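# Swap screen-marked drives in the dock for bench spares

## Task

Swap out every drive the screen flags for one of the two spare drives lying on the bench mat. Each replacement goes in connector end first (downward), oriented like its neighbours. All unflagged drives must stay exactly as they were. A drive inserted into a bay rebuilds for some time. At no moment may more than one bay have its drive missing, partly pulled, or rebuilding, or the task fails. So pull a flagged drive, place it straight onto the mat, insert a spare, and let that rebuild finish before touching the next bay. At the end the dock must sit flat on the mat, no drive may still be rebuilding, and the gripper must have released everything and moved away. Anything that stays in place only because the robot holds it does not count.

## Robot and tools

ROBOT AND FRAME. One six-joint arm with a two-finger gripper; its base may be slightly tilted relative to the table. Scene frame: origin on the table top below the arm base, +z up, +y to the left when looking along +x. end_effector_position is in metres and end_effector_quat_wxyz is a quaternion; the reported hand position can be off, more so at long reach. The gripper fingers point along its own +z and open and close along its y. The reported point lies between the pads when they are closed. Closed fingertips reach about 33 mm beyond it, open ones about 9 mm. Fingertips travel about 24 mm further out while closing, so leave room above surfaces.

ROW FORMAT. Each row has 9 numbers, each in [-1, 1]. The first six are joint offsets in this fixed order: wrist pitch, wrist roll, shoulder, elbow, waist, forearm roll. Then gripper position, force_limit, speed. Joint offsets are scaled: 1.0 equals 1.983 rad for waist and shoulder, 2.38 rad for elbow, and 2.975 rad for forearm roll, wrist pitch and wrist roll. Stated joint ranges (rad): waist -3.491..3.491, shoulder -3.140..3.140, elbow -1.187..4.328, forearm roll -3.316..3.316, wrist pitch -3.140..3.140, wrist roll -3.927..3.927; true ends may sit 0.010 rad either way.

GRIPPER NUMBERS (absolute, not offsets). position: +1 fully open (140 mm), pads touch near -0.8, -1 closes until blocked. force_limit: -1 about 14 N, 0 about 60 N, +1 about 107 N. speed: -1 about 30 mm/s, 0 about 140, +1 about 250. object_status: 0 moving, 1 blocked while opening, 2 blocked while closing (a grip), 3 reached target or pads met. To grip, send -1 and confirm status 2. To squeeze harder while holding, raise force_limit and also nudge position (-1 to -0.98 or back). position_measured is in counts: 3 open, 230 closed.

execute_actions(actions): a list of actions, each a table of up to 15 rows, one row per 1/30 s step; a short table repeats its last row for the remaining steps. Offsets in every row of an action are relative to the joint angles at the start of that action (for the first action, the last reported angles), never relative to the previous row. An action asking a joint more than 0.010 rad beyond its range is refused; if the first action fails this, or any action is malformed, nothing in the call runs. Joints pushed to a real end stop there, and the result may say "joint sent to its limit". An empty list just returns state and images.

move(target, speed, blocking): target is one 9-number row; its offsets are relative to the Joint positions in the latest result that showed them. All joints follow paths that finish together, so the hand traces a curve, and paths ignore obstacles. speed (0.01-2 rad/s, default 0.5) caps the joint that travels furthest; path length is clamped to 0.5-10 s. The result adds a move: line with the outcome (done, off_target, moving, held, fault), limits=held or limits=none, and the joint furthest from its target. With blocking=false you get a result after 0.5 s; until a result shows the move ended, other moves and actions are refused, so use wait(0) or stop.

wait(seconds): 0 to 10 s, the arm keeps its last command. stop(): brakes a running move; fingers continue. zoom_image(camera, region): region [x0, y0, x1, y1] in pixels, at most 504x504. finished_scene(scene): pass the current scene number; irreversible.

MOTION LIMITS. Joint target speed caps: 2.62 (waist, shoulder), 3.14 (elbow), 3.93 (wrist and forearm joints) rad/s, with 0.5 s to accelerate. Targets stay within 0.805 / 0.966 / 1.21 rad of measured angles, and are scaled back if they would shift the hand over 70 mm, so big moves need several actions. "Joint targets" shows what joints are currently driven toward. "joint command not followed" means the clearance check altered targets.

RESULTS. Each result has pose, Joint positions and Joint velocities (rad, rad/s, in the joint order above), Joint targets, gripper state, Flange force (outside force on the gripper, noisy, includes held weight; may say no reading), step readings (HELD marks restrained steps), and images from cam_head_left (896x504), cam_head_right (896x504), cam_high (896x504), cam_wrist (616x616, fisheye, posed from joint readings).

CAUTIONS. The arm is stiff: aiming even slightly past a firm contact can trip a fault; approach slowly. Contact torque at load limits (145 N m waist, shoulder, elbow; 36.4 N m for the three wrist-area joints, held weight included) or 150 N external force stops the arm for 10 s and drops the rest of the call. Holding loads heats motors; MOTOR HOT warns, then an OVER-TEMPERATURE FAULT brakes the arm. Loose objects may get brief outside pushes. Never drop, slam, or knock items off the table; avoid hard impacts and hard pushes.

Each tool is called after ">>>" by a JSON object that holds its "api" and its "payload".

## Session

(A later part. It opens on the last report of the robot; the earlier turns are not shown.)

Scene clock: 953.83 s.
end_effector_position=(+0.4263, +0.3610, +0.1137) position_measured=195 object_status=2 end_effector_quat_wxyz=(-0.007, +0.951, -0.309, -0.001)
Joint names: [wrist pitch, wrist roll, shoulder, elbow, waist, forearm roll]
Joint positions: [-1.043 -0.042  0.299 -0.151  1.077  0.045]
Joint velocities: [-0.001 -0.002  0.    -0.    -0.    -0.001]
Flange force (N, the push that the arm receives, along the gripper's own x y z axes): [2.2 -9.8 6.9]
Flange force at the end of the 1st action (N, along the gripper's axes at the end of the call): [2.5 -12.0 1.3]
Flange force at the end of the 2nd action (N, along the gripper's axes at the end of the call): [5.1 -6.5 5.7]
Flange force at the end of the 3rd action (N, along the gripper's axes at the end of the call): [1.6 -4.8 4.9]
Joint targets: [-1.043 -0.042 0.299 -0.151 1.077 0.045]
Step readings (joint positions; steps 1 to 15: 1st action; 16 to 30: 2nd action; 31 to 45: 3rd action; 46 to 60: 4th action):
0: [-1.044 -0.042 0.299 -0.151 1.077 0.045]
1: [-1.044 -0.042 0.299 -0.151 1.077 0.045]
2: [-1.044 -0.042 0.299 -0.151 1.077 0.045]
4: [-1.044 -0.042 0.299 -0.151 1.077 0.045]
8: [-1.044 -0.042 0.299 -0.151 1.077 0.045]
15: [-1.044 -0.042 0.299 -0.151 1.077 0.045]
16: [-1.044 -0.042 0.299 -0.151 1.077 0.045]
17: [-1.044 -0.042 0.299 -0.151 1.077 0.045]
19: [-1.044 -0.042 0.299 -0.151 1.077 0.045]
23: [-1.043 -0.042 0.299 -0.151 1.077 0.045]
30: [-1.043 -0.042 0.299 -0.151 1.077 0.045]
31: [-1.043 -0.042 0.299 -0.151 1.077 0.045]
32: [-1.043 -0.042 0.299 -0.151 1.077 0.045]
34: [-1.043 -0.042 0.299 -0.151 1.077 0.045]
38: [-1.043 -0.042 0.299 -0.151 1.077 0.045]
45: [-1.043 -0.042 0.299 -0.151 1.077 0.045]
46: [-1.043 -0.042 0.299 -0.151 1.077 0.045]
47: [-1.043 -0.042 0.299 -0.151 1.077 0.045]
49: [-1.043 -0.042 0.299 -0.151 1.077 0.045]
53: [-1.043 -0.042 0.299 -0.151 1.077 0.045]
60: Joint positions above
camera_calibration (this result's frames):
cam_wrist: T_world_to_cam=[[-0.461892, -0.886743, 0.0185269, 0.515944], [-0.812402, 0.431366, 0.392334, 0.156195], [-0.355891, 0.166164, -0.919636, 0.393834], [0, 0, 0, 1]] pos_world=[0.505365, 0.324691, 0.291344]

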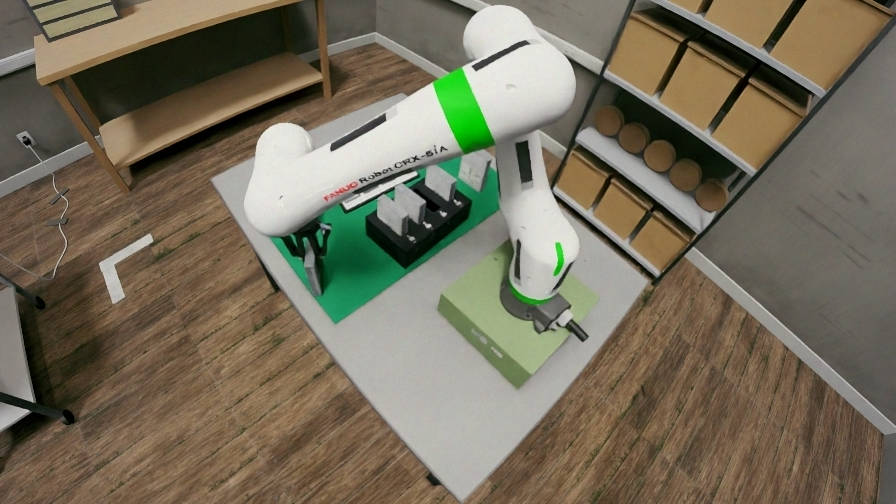

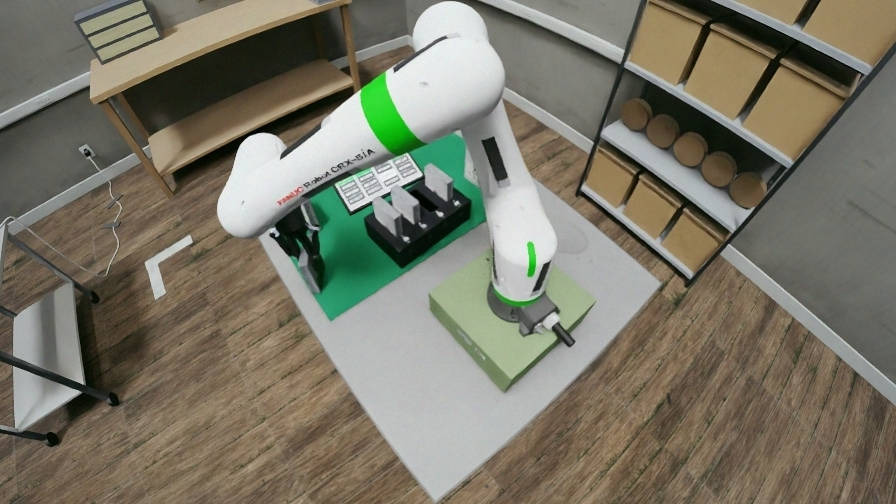

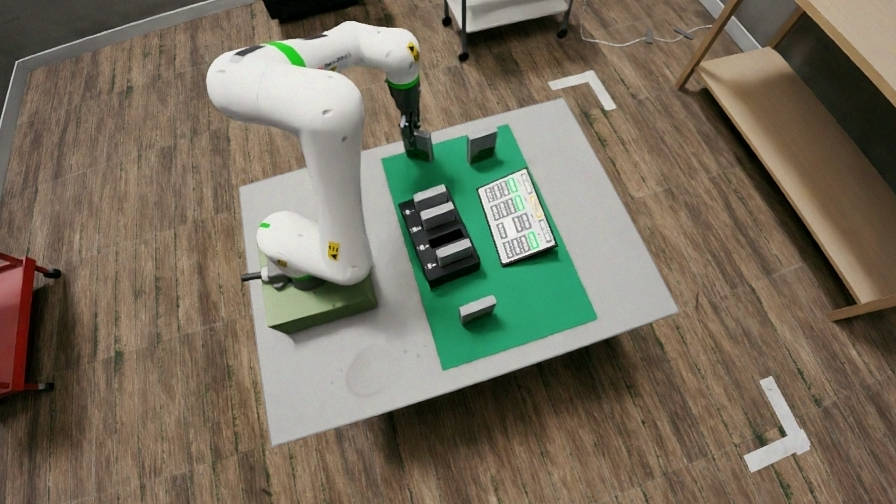

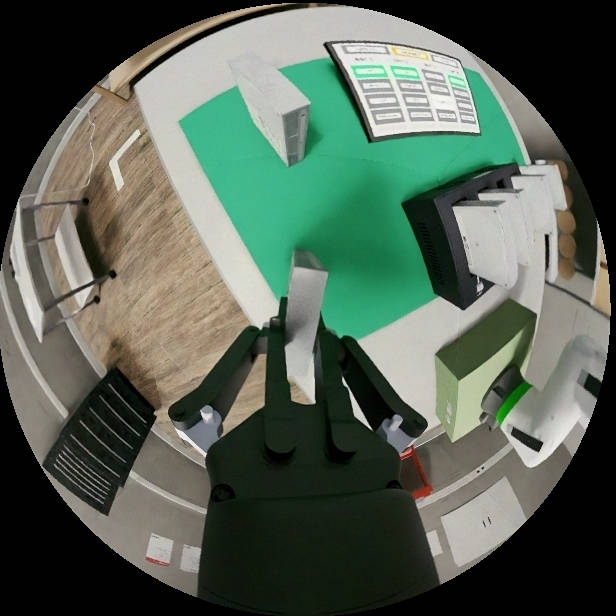

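>>> {"api": "move", "payload": {"target": [-0.1405,0,-0.0751,0.0971,0,0,-1,0.3,-0.4], "speed": 0.5}}

>>> {"api": "move", "payload": {"target": [-0.003,0.4867,-0.1715,-0.1223,-0.3641,-0.0188,-1,0.3,-0.4], "speed": 0.9}}

>>> {"api": "move", "payload": {"target": [0.0733,0,0.0237,-0.0727,-0.0005,0,-1,0.3,-0.4], "speed": 0.3}}

Scene clock: 962.53 s.
end_effector_position=(+0.4214, +0.3371, +0.2857) position_measured=195 object_status=2 end_effector_quat_wxyz=(+0.012, +0.949, -0.316, -0.003)
Joint names: [wrist pitch, wrist roll, shoulder, elbow, waist, forearm roll]
Joint positions: [-1.461 -0.042  0.15   0.08   1.077  0.045]
Joint velocities: [ 0.    -0.    -0.     0.002  0.     0.   ]
Flange force (N, the push that the arm receives, along the gripper's own x y z axes): [2.3 -7.2 4.6]
Joint targets: [-1.461 -0.042 0.150 0.080 1.077 0.045]
move: done; limits=none; farthest joint: the waist, 0.000 radians from its target (0.000 radians at the start)
camera_calibration (this result's frames):
cam_wrist: T_world_to_cam=[[-0.475279, -0.877979, 0.0571251, 0.480955], [-0.798691, 0.45777, 0.390562, 0.0809148], [-0.369055, 0.140001, -0.918803, 0.568389], [0, 0, 0, 1]] pos_world=[0.502981, 0.305653, 0.46316]

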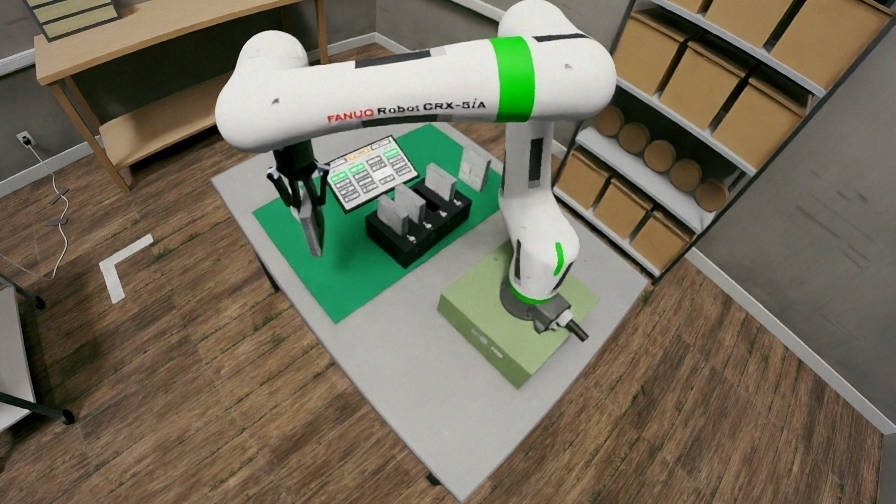

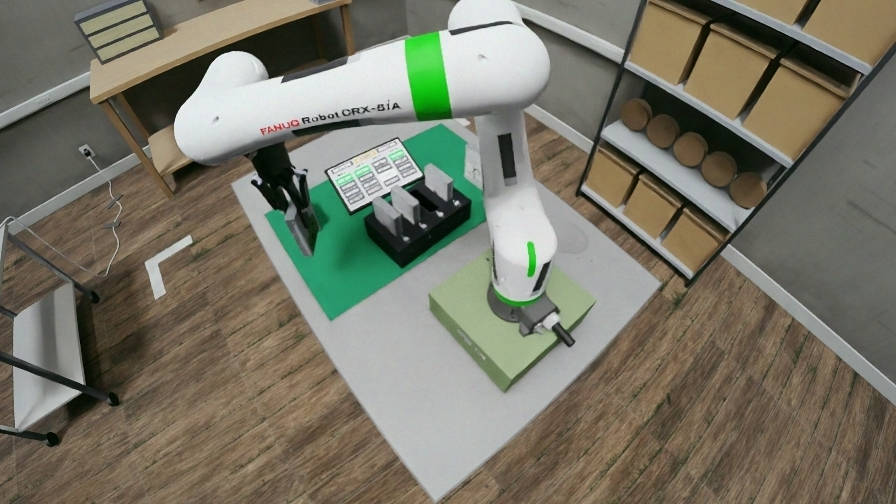

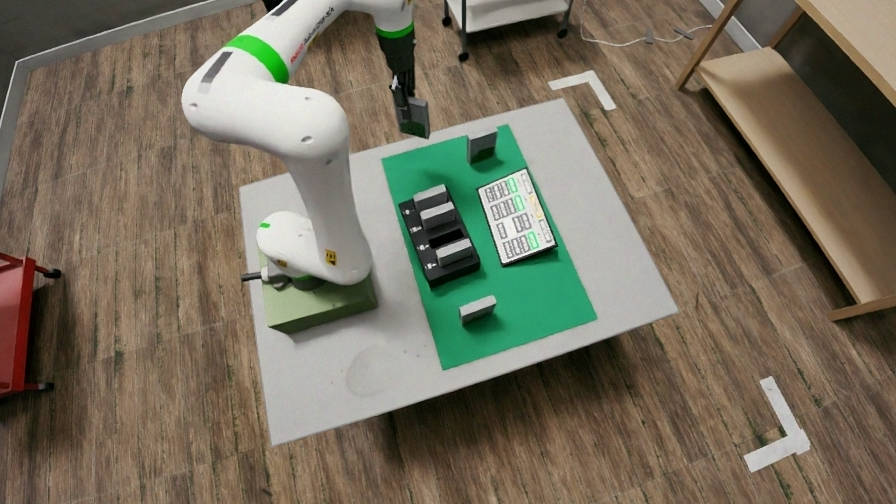

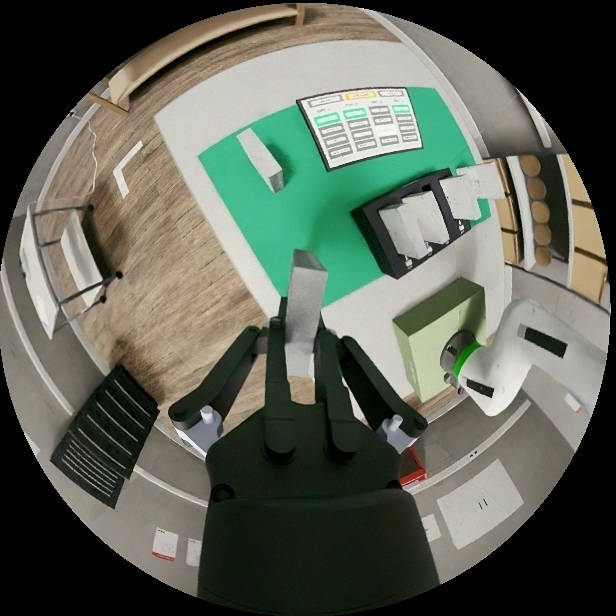

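Scene clock: 964.63 s.
end_effector_position=(+0.4151, -0.0251, +0.3079) position_measured=195 object_status=2 end_effector_quat_wxyz=(-0.001, +0.999, +0.038, +0.001)
Joint names: [wrist pitch, wrist roll, shoulder, elbow, waist, forearm roll]
Joint positions: [-1.47   1.406 -0.19  -0.211  0.355 -0.011]
Joint velocities: [ 0.001  0.001 -0.     0.001 -0.001 -0.   ]
Flange force (N, the push that the arm receives, along the gripper's own x y z axes): [9.4 2.3 1.7]
Joint targets: [-1.470 1.406 -0.190 -0.211 0.355 -0.011]
move: done; limits=none; farthest joint: the waist, 0.000 radians from its target (0.722 radians at the start)
camera_calibration (this result's frames):
cam_wrist: T_world_to_cam=[[0.222194, -0.974519, 0.0307061, -0.125155], [-0.901643, -0.19339, 0.386833, 0.260559], [-0.371038, -0.113638, -0.921638, 0.632479], [0, 0, 0, 1]] pos_world=[0.497414, 0.000297605, 0.485967]

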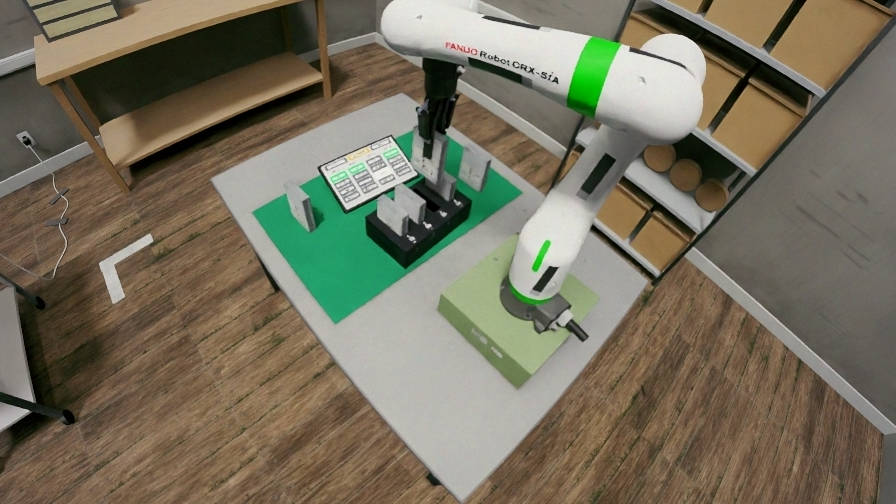

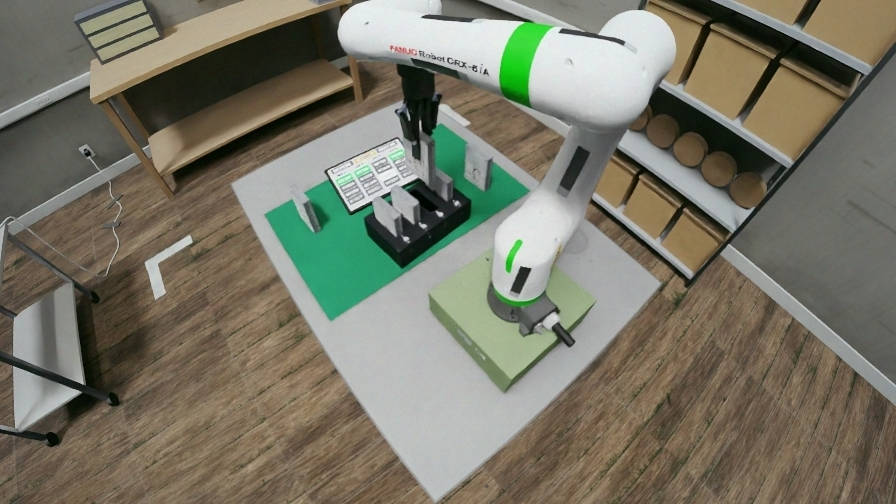

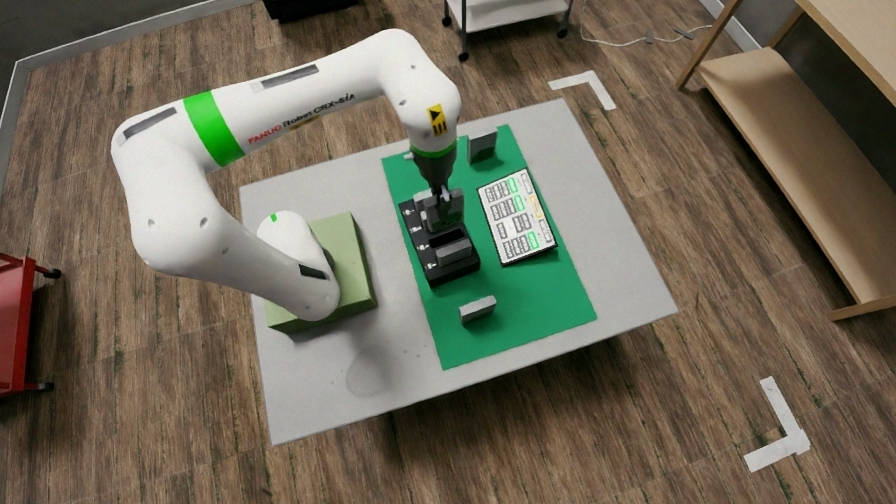

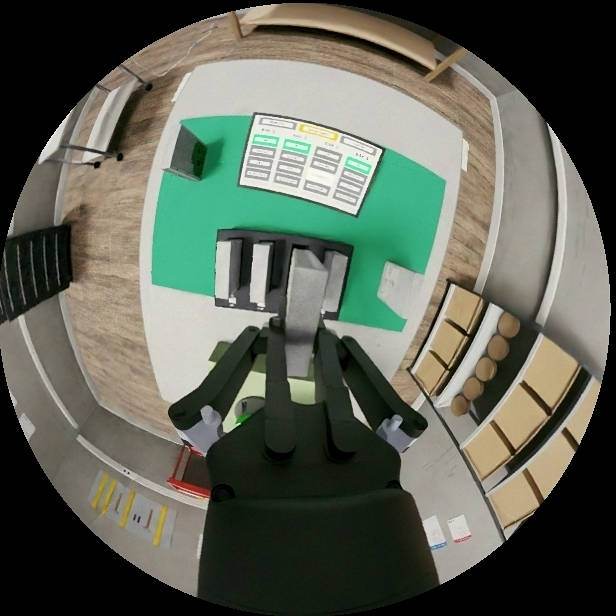

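Scene clock: 965.70 s.
end_effector_position=(+0.4140, -0.0269, +0.2173) position_measured=195 object_status=2 end_effector_quat_wxyz=(-0.001, +0.999, +0.036, -0.000)
Joint names: [wrist pitch, wrist roll, shoulder, elbow, waist, forearm roll]
Joint positions: [-1.252  1.406 -0.143 -0.384  0.354 -0.011]
Joint velocities: [ 0.     0.002 -0.    -0.001 -0.     0.   ]
Flange force (N, the push that the arm receives, along the gripper's own x y z axes): [7.3 4.1 4.4]
Joint targets: [-1.252 1.406 -0.143 -0.384 0.354 -0.011]
move: done; limits=none; farthest joint: the waist, 0.000 radians from its target (0.001 radians at the start)
camera_calibration (this result's frames):
cam_wrist: T_world_to_cam=[[0.218909, -0.975243, 0.0313117, -0.122618], [-0.901595, -0.189899, 0.38867, 0.293963], [-0.373102, -0.113314, -0.920845, 0.54906], [0, 0, 0, 1]] pos_world=[0.496733, -0.00154336, 0.395184]

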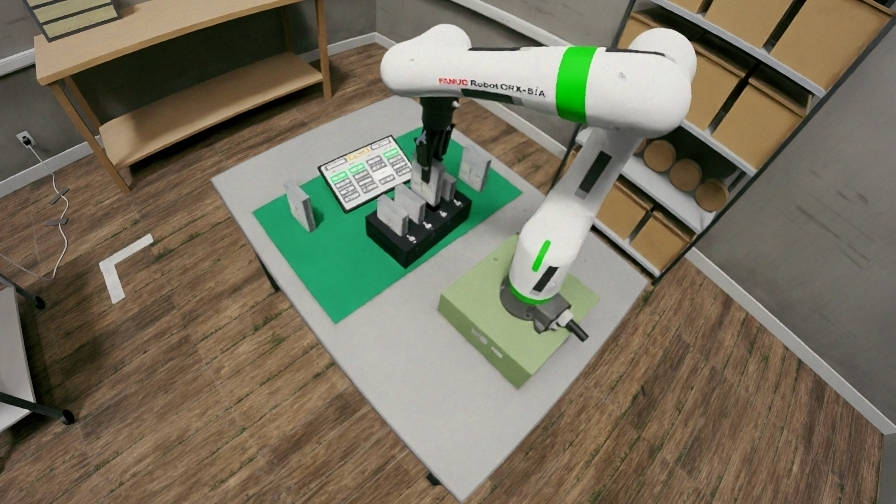

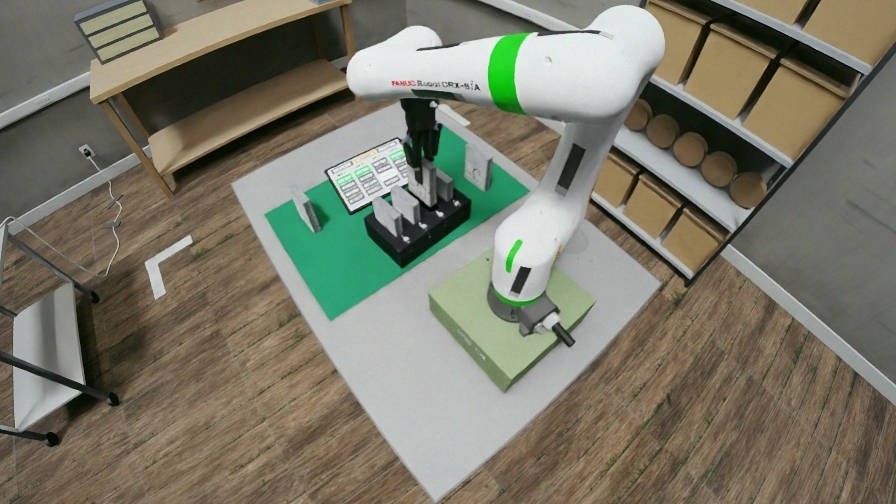

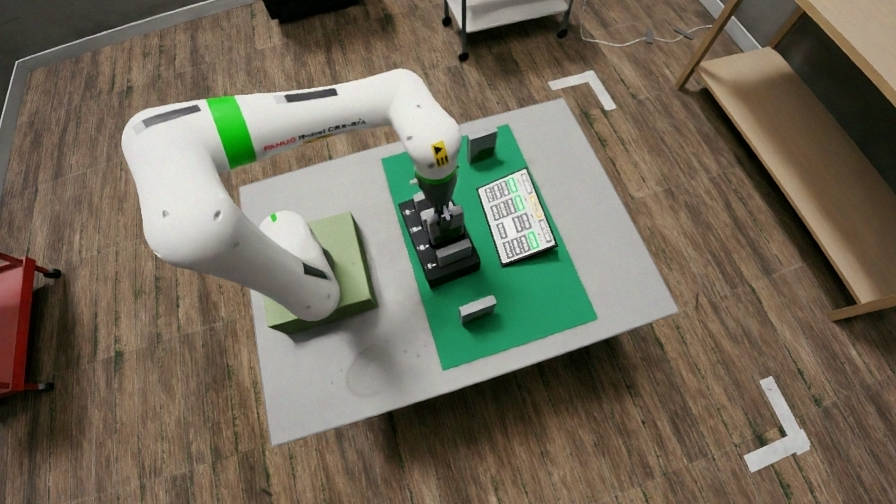

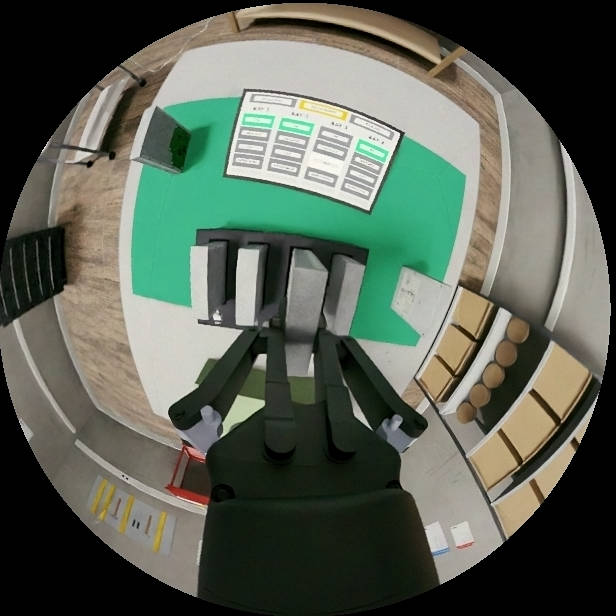

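>>> {"api": "move", "payload": {"target": [0.0235,0,0.0131,-0.0179,0,0,-1,0.3,-0.4], "speed": 0.03}}

Scene clock: 971.17 s.
end_effector_position=(+0.4149, -0.0270, +0.1902) position_measured=195 object_status=2 end_effector_quat_wxyz=(-0.001, +0.999, +0.036, +0.001)
Joint names: [wrist pitch, wrist roll, shoulder, elbow, waist, forearm roll]
Joint positions: [-1.182  1.406 -0.117 -0.426  0.354 -0.011]
Joint velocities: [-0.     0.     0.    -0.    -0.     0.002]
Flange force (N, the push that the arm receives, along the gripper's own x y z axes): [5.3 2.2 3.3]
Joint targets: [-1.182 1.406 -0.117 -0.426 0.354 -0.011]
move: done; limits=none; farthest joint: the waist, 0.000 radians from its target (0.000 radians at the start)
camera_calibration (this result's frames):
cam_wrist: T_world_to_cam=[[0.218158, -0.975403, 0.0315698, -0.121858], [-0.90226, -0.189259, 0.387437, 0.305799], [-0.371932, -0.113007, -0.921355, 0.524063], [0, 0, 0, 1]] pos_world=[0.49741, -0.00176325, 0.368217]

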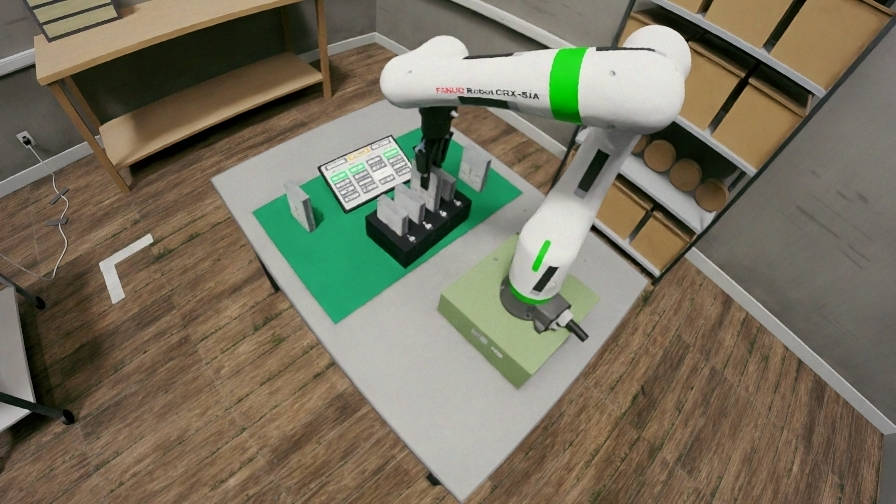

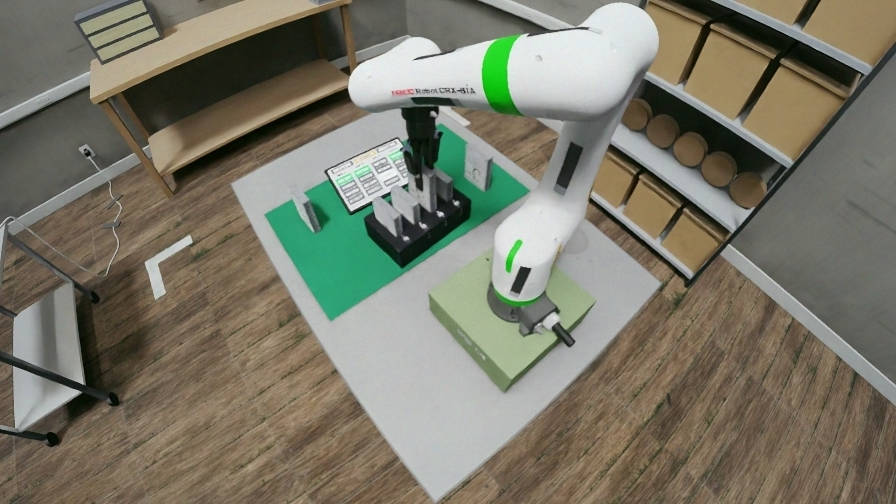

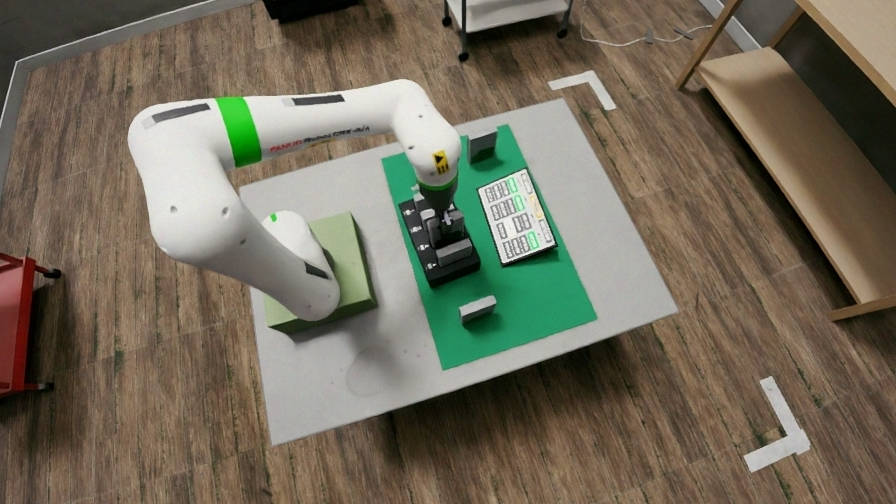

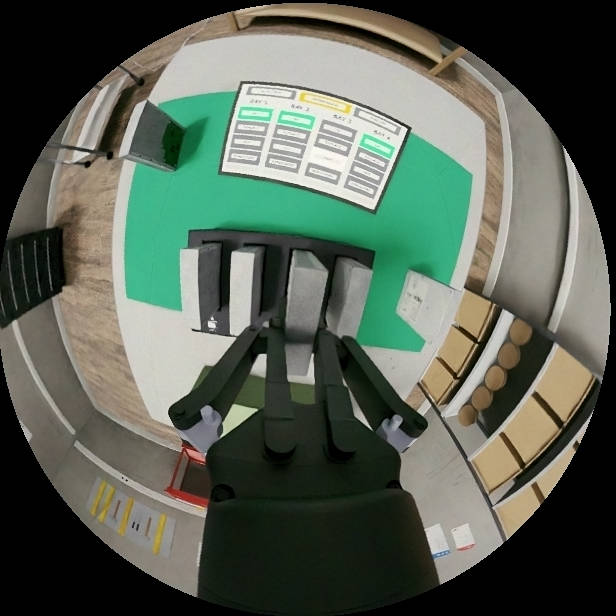

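>>> {"api": "move", "payload": {"target": [0.0118,0,0.0066,-0.0092,0,0,-1,0.3,-0.4], "speed": 0.05}}

>>> {"api": "move", "payload": {"target": [0.028,0,0.0237,-0.018,0,0,-1,0.3,-0.4], "speed": 0.05}}

Scene clock: 975.53 s.
end_effector_position=(+0.4144, -0.0273, +0.1766) position_measured=195 object_status=2 end_effector_quat_wxyz=(-0.000, +0.999, +0.036, +0.001)
Joint names: [wrist pitch, wrist roll, shoulder, elbow, waist, forearm roll]
Joint positions: [-1.147  1.406 -0.104 -0.448  0.354 -0.011]
Joint velocities: [ 0.    -0.    -0.    -0.002  0.     0.   ]
Flange force (N, the push that the arm receives, along the gripper's own x y z axes): [7.5 -0.3 5.7]
Joint targets: [-1.147 1.406 -0.104 -0.448 0.354 -0.011]
move: done; limits=none; farthest joint: the waist, 0.000 radians from its target (0.000 radians at the start)
camera_calibration (this result's frames):
cam_wrist: T_world_to_cam=[[0.217792, -0.97548, 0.0317108, -0.121498], [-0.902388, -0.188882, 0.387323, 0.310658], [-0.371836, -0.112971, -0.921399, 0.511249], [0, 0, 0, 1]] pos_world=[0.496897, -0.00208495, 0.354592]

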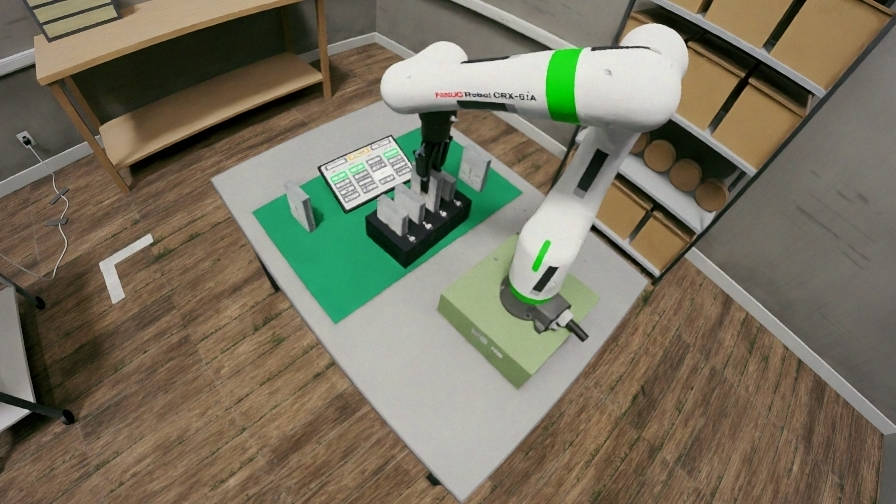

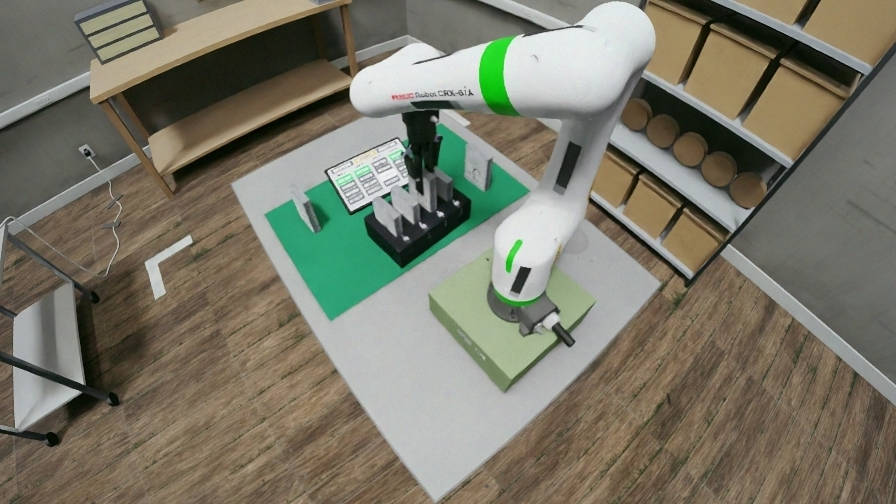

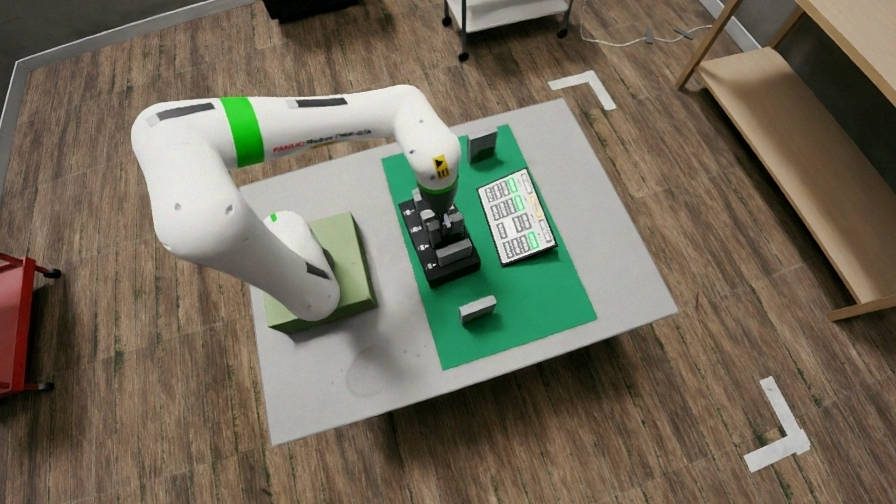

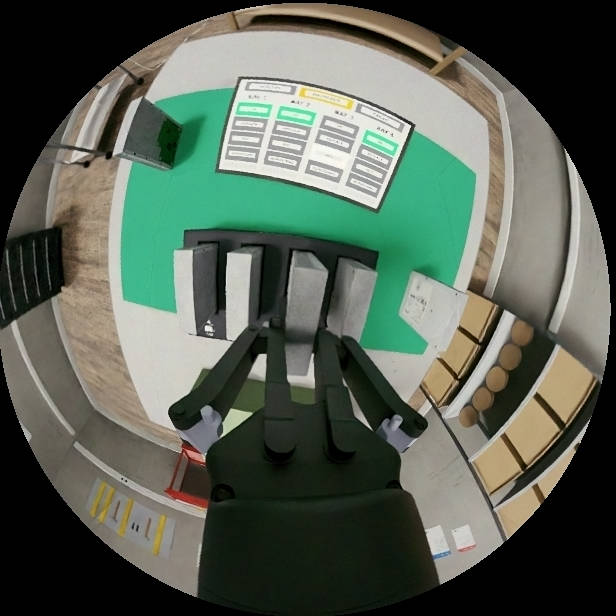

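Scene clock: 977.47 s.
end_effector_position=(+0.4140, -0.0279, +0.1422) position_measured=195 object_status=2 end_effector_quat_wxyz=(+0.000, +0.999, +0.035, -0.003)
Joint names: [wrist pitch, wrist roll, shoulder, elbow, waist, forearm roll]
Joint positions: [-1.064  1.406 -0.057 -0.491  0.354 -0.011]
Joint velocities: [ 0.     0.002  0.     0.001  0.    -0.   ]
Flange force (N, the push that the arm receives, along the gripper's own x y z axes): [7.1 -5.1 2.5]
Joint targets: [-1.064 1.406 -0.057 -0.491 0.354 -0.011]
move: done; limits=none; farthest joint: the waist, 0.000 radians from its target (0.000 radians at the start)
camera_calibration (this result's frames):
cam_wrist: T_world_to_cam=[[0.217085, -0.97562, 0.0322403, -0.120675], [-0.900118, -0.187287, 0.393334, 0.321714], [-0.377707, -0.114407, -0.91883, 0.481373], [0, 0, 0, 1]] pos_world=[0.497595, -0.00240803, 0.319649]

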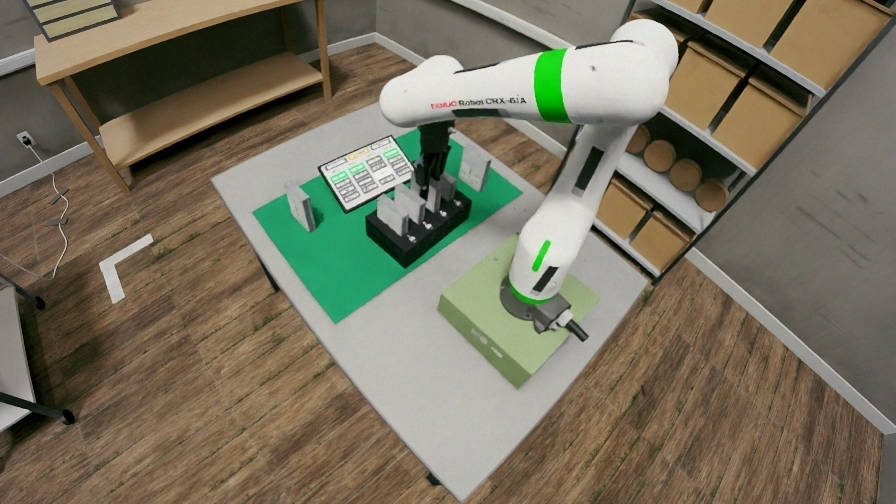

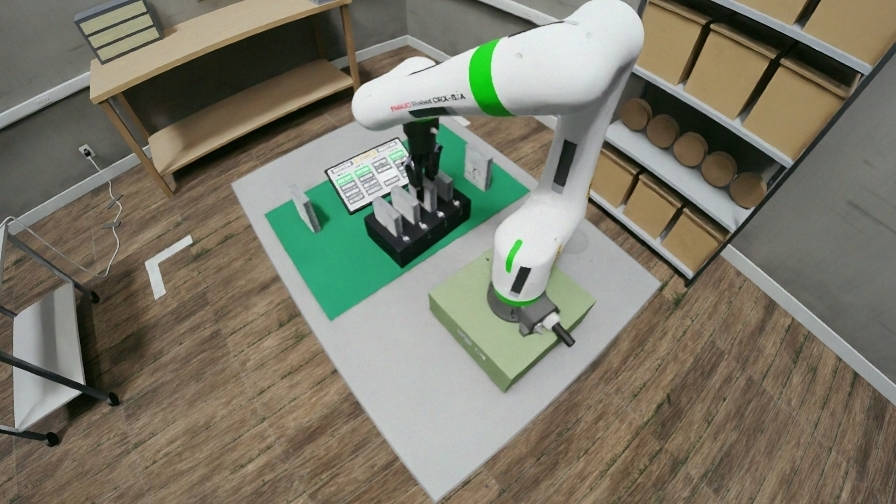

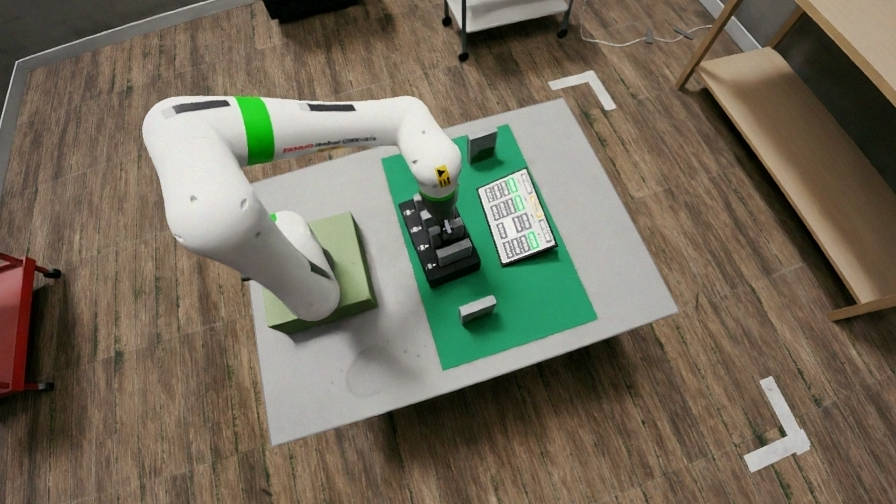

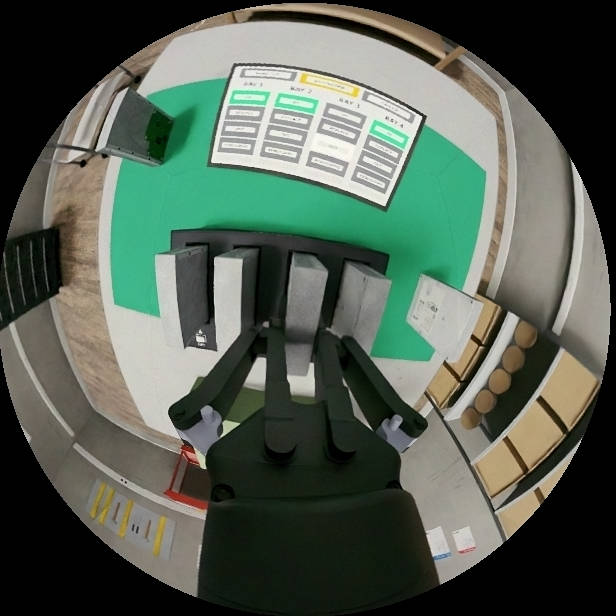

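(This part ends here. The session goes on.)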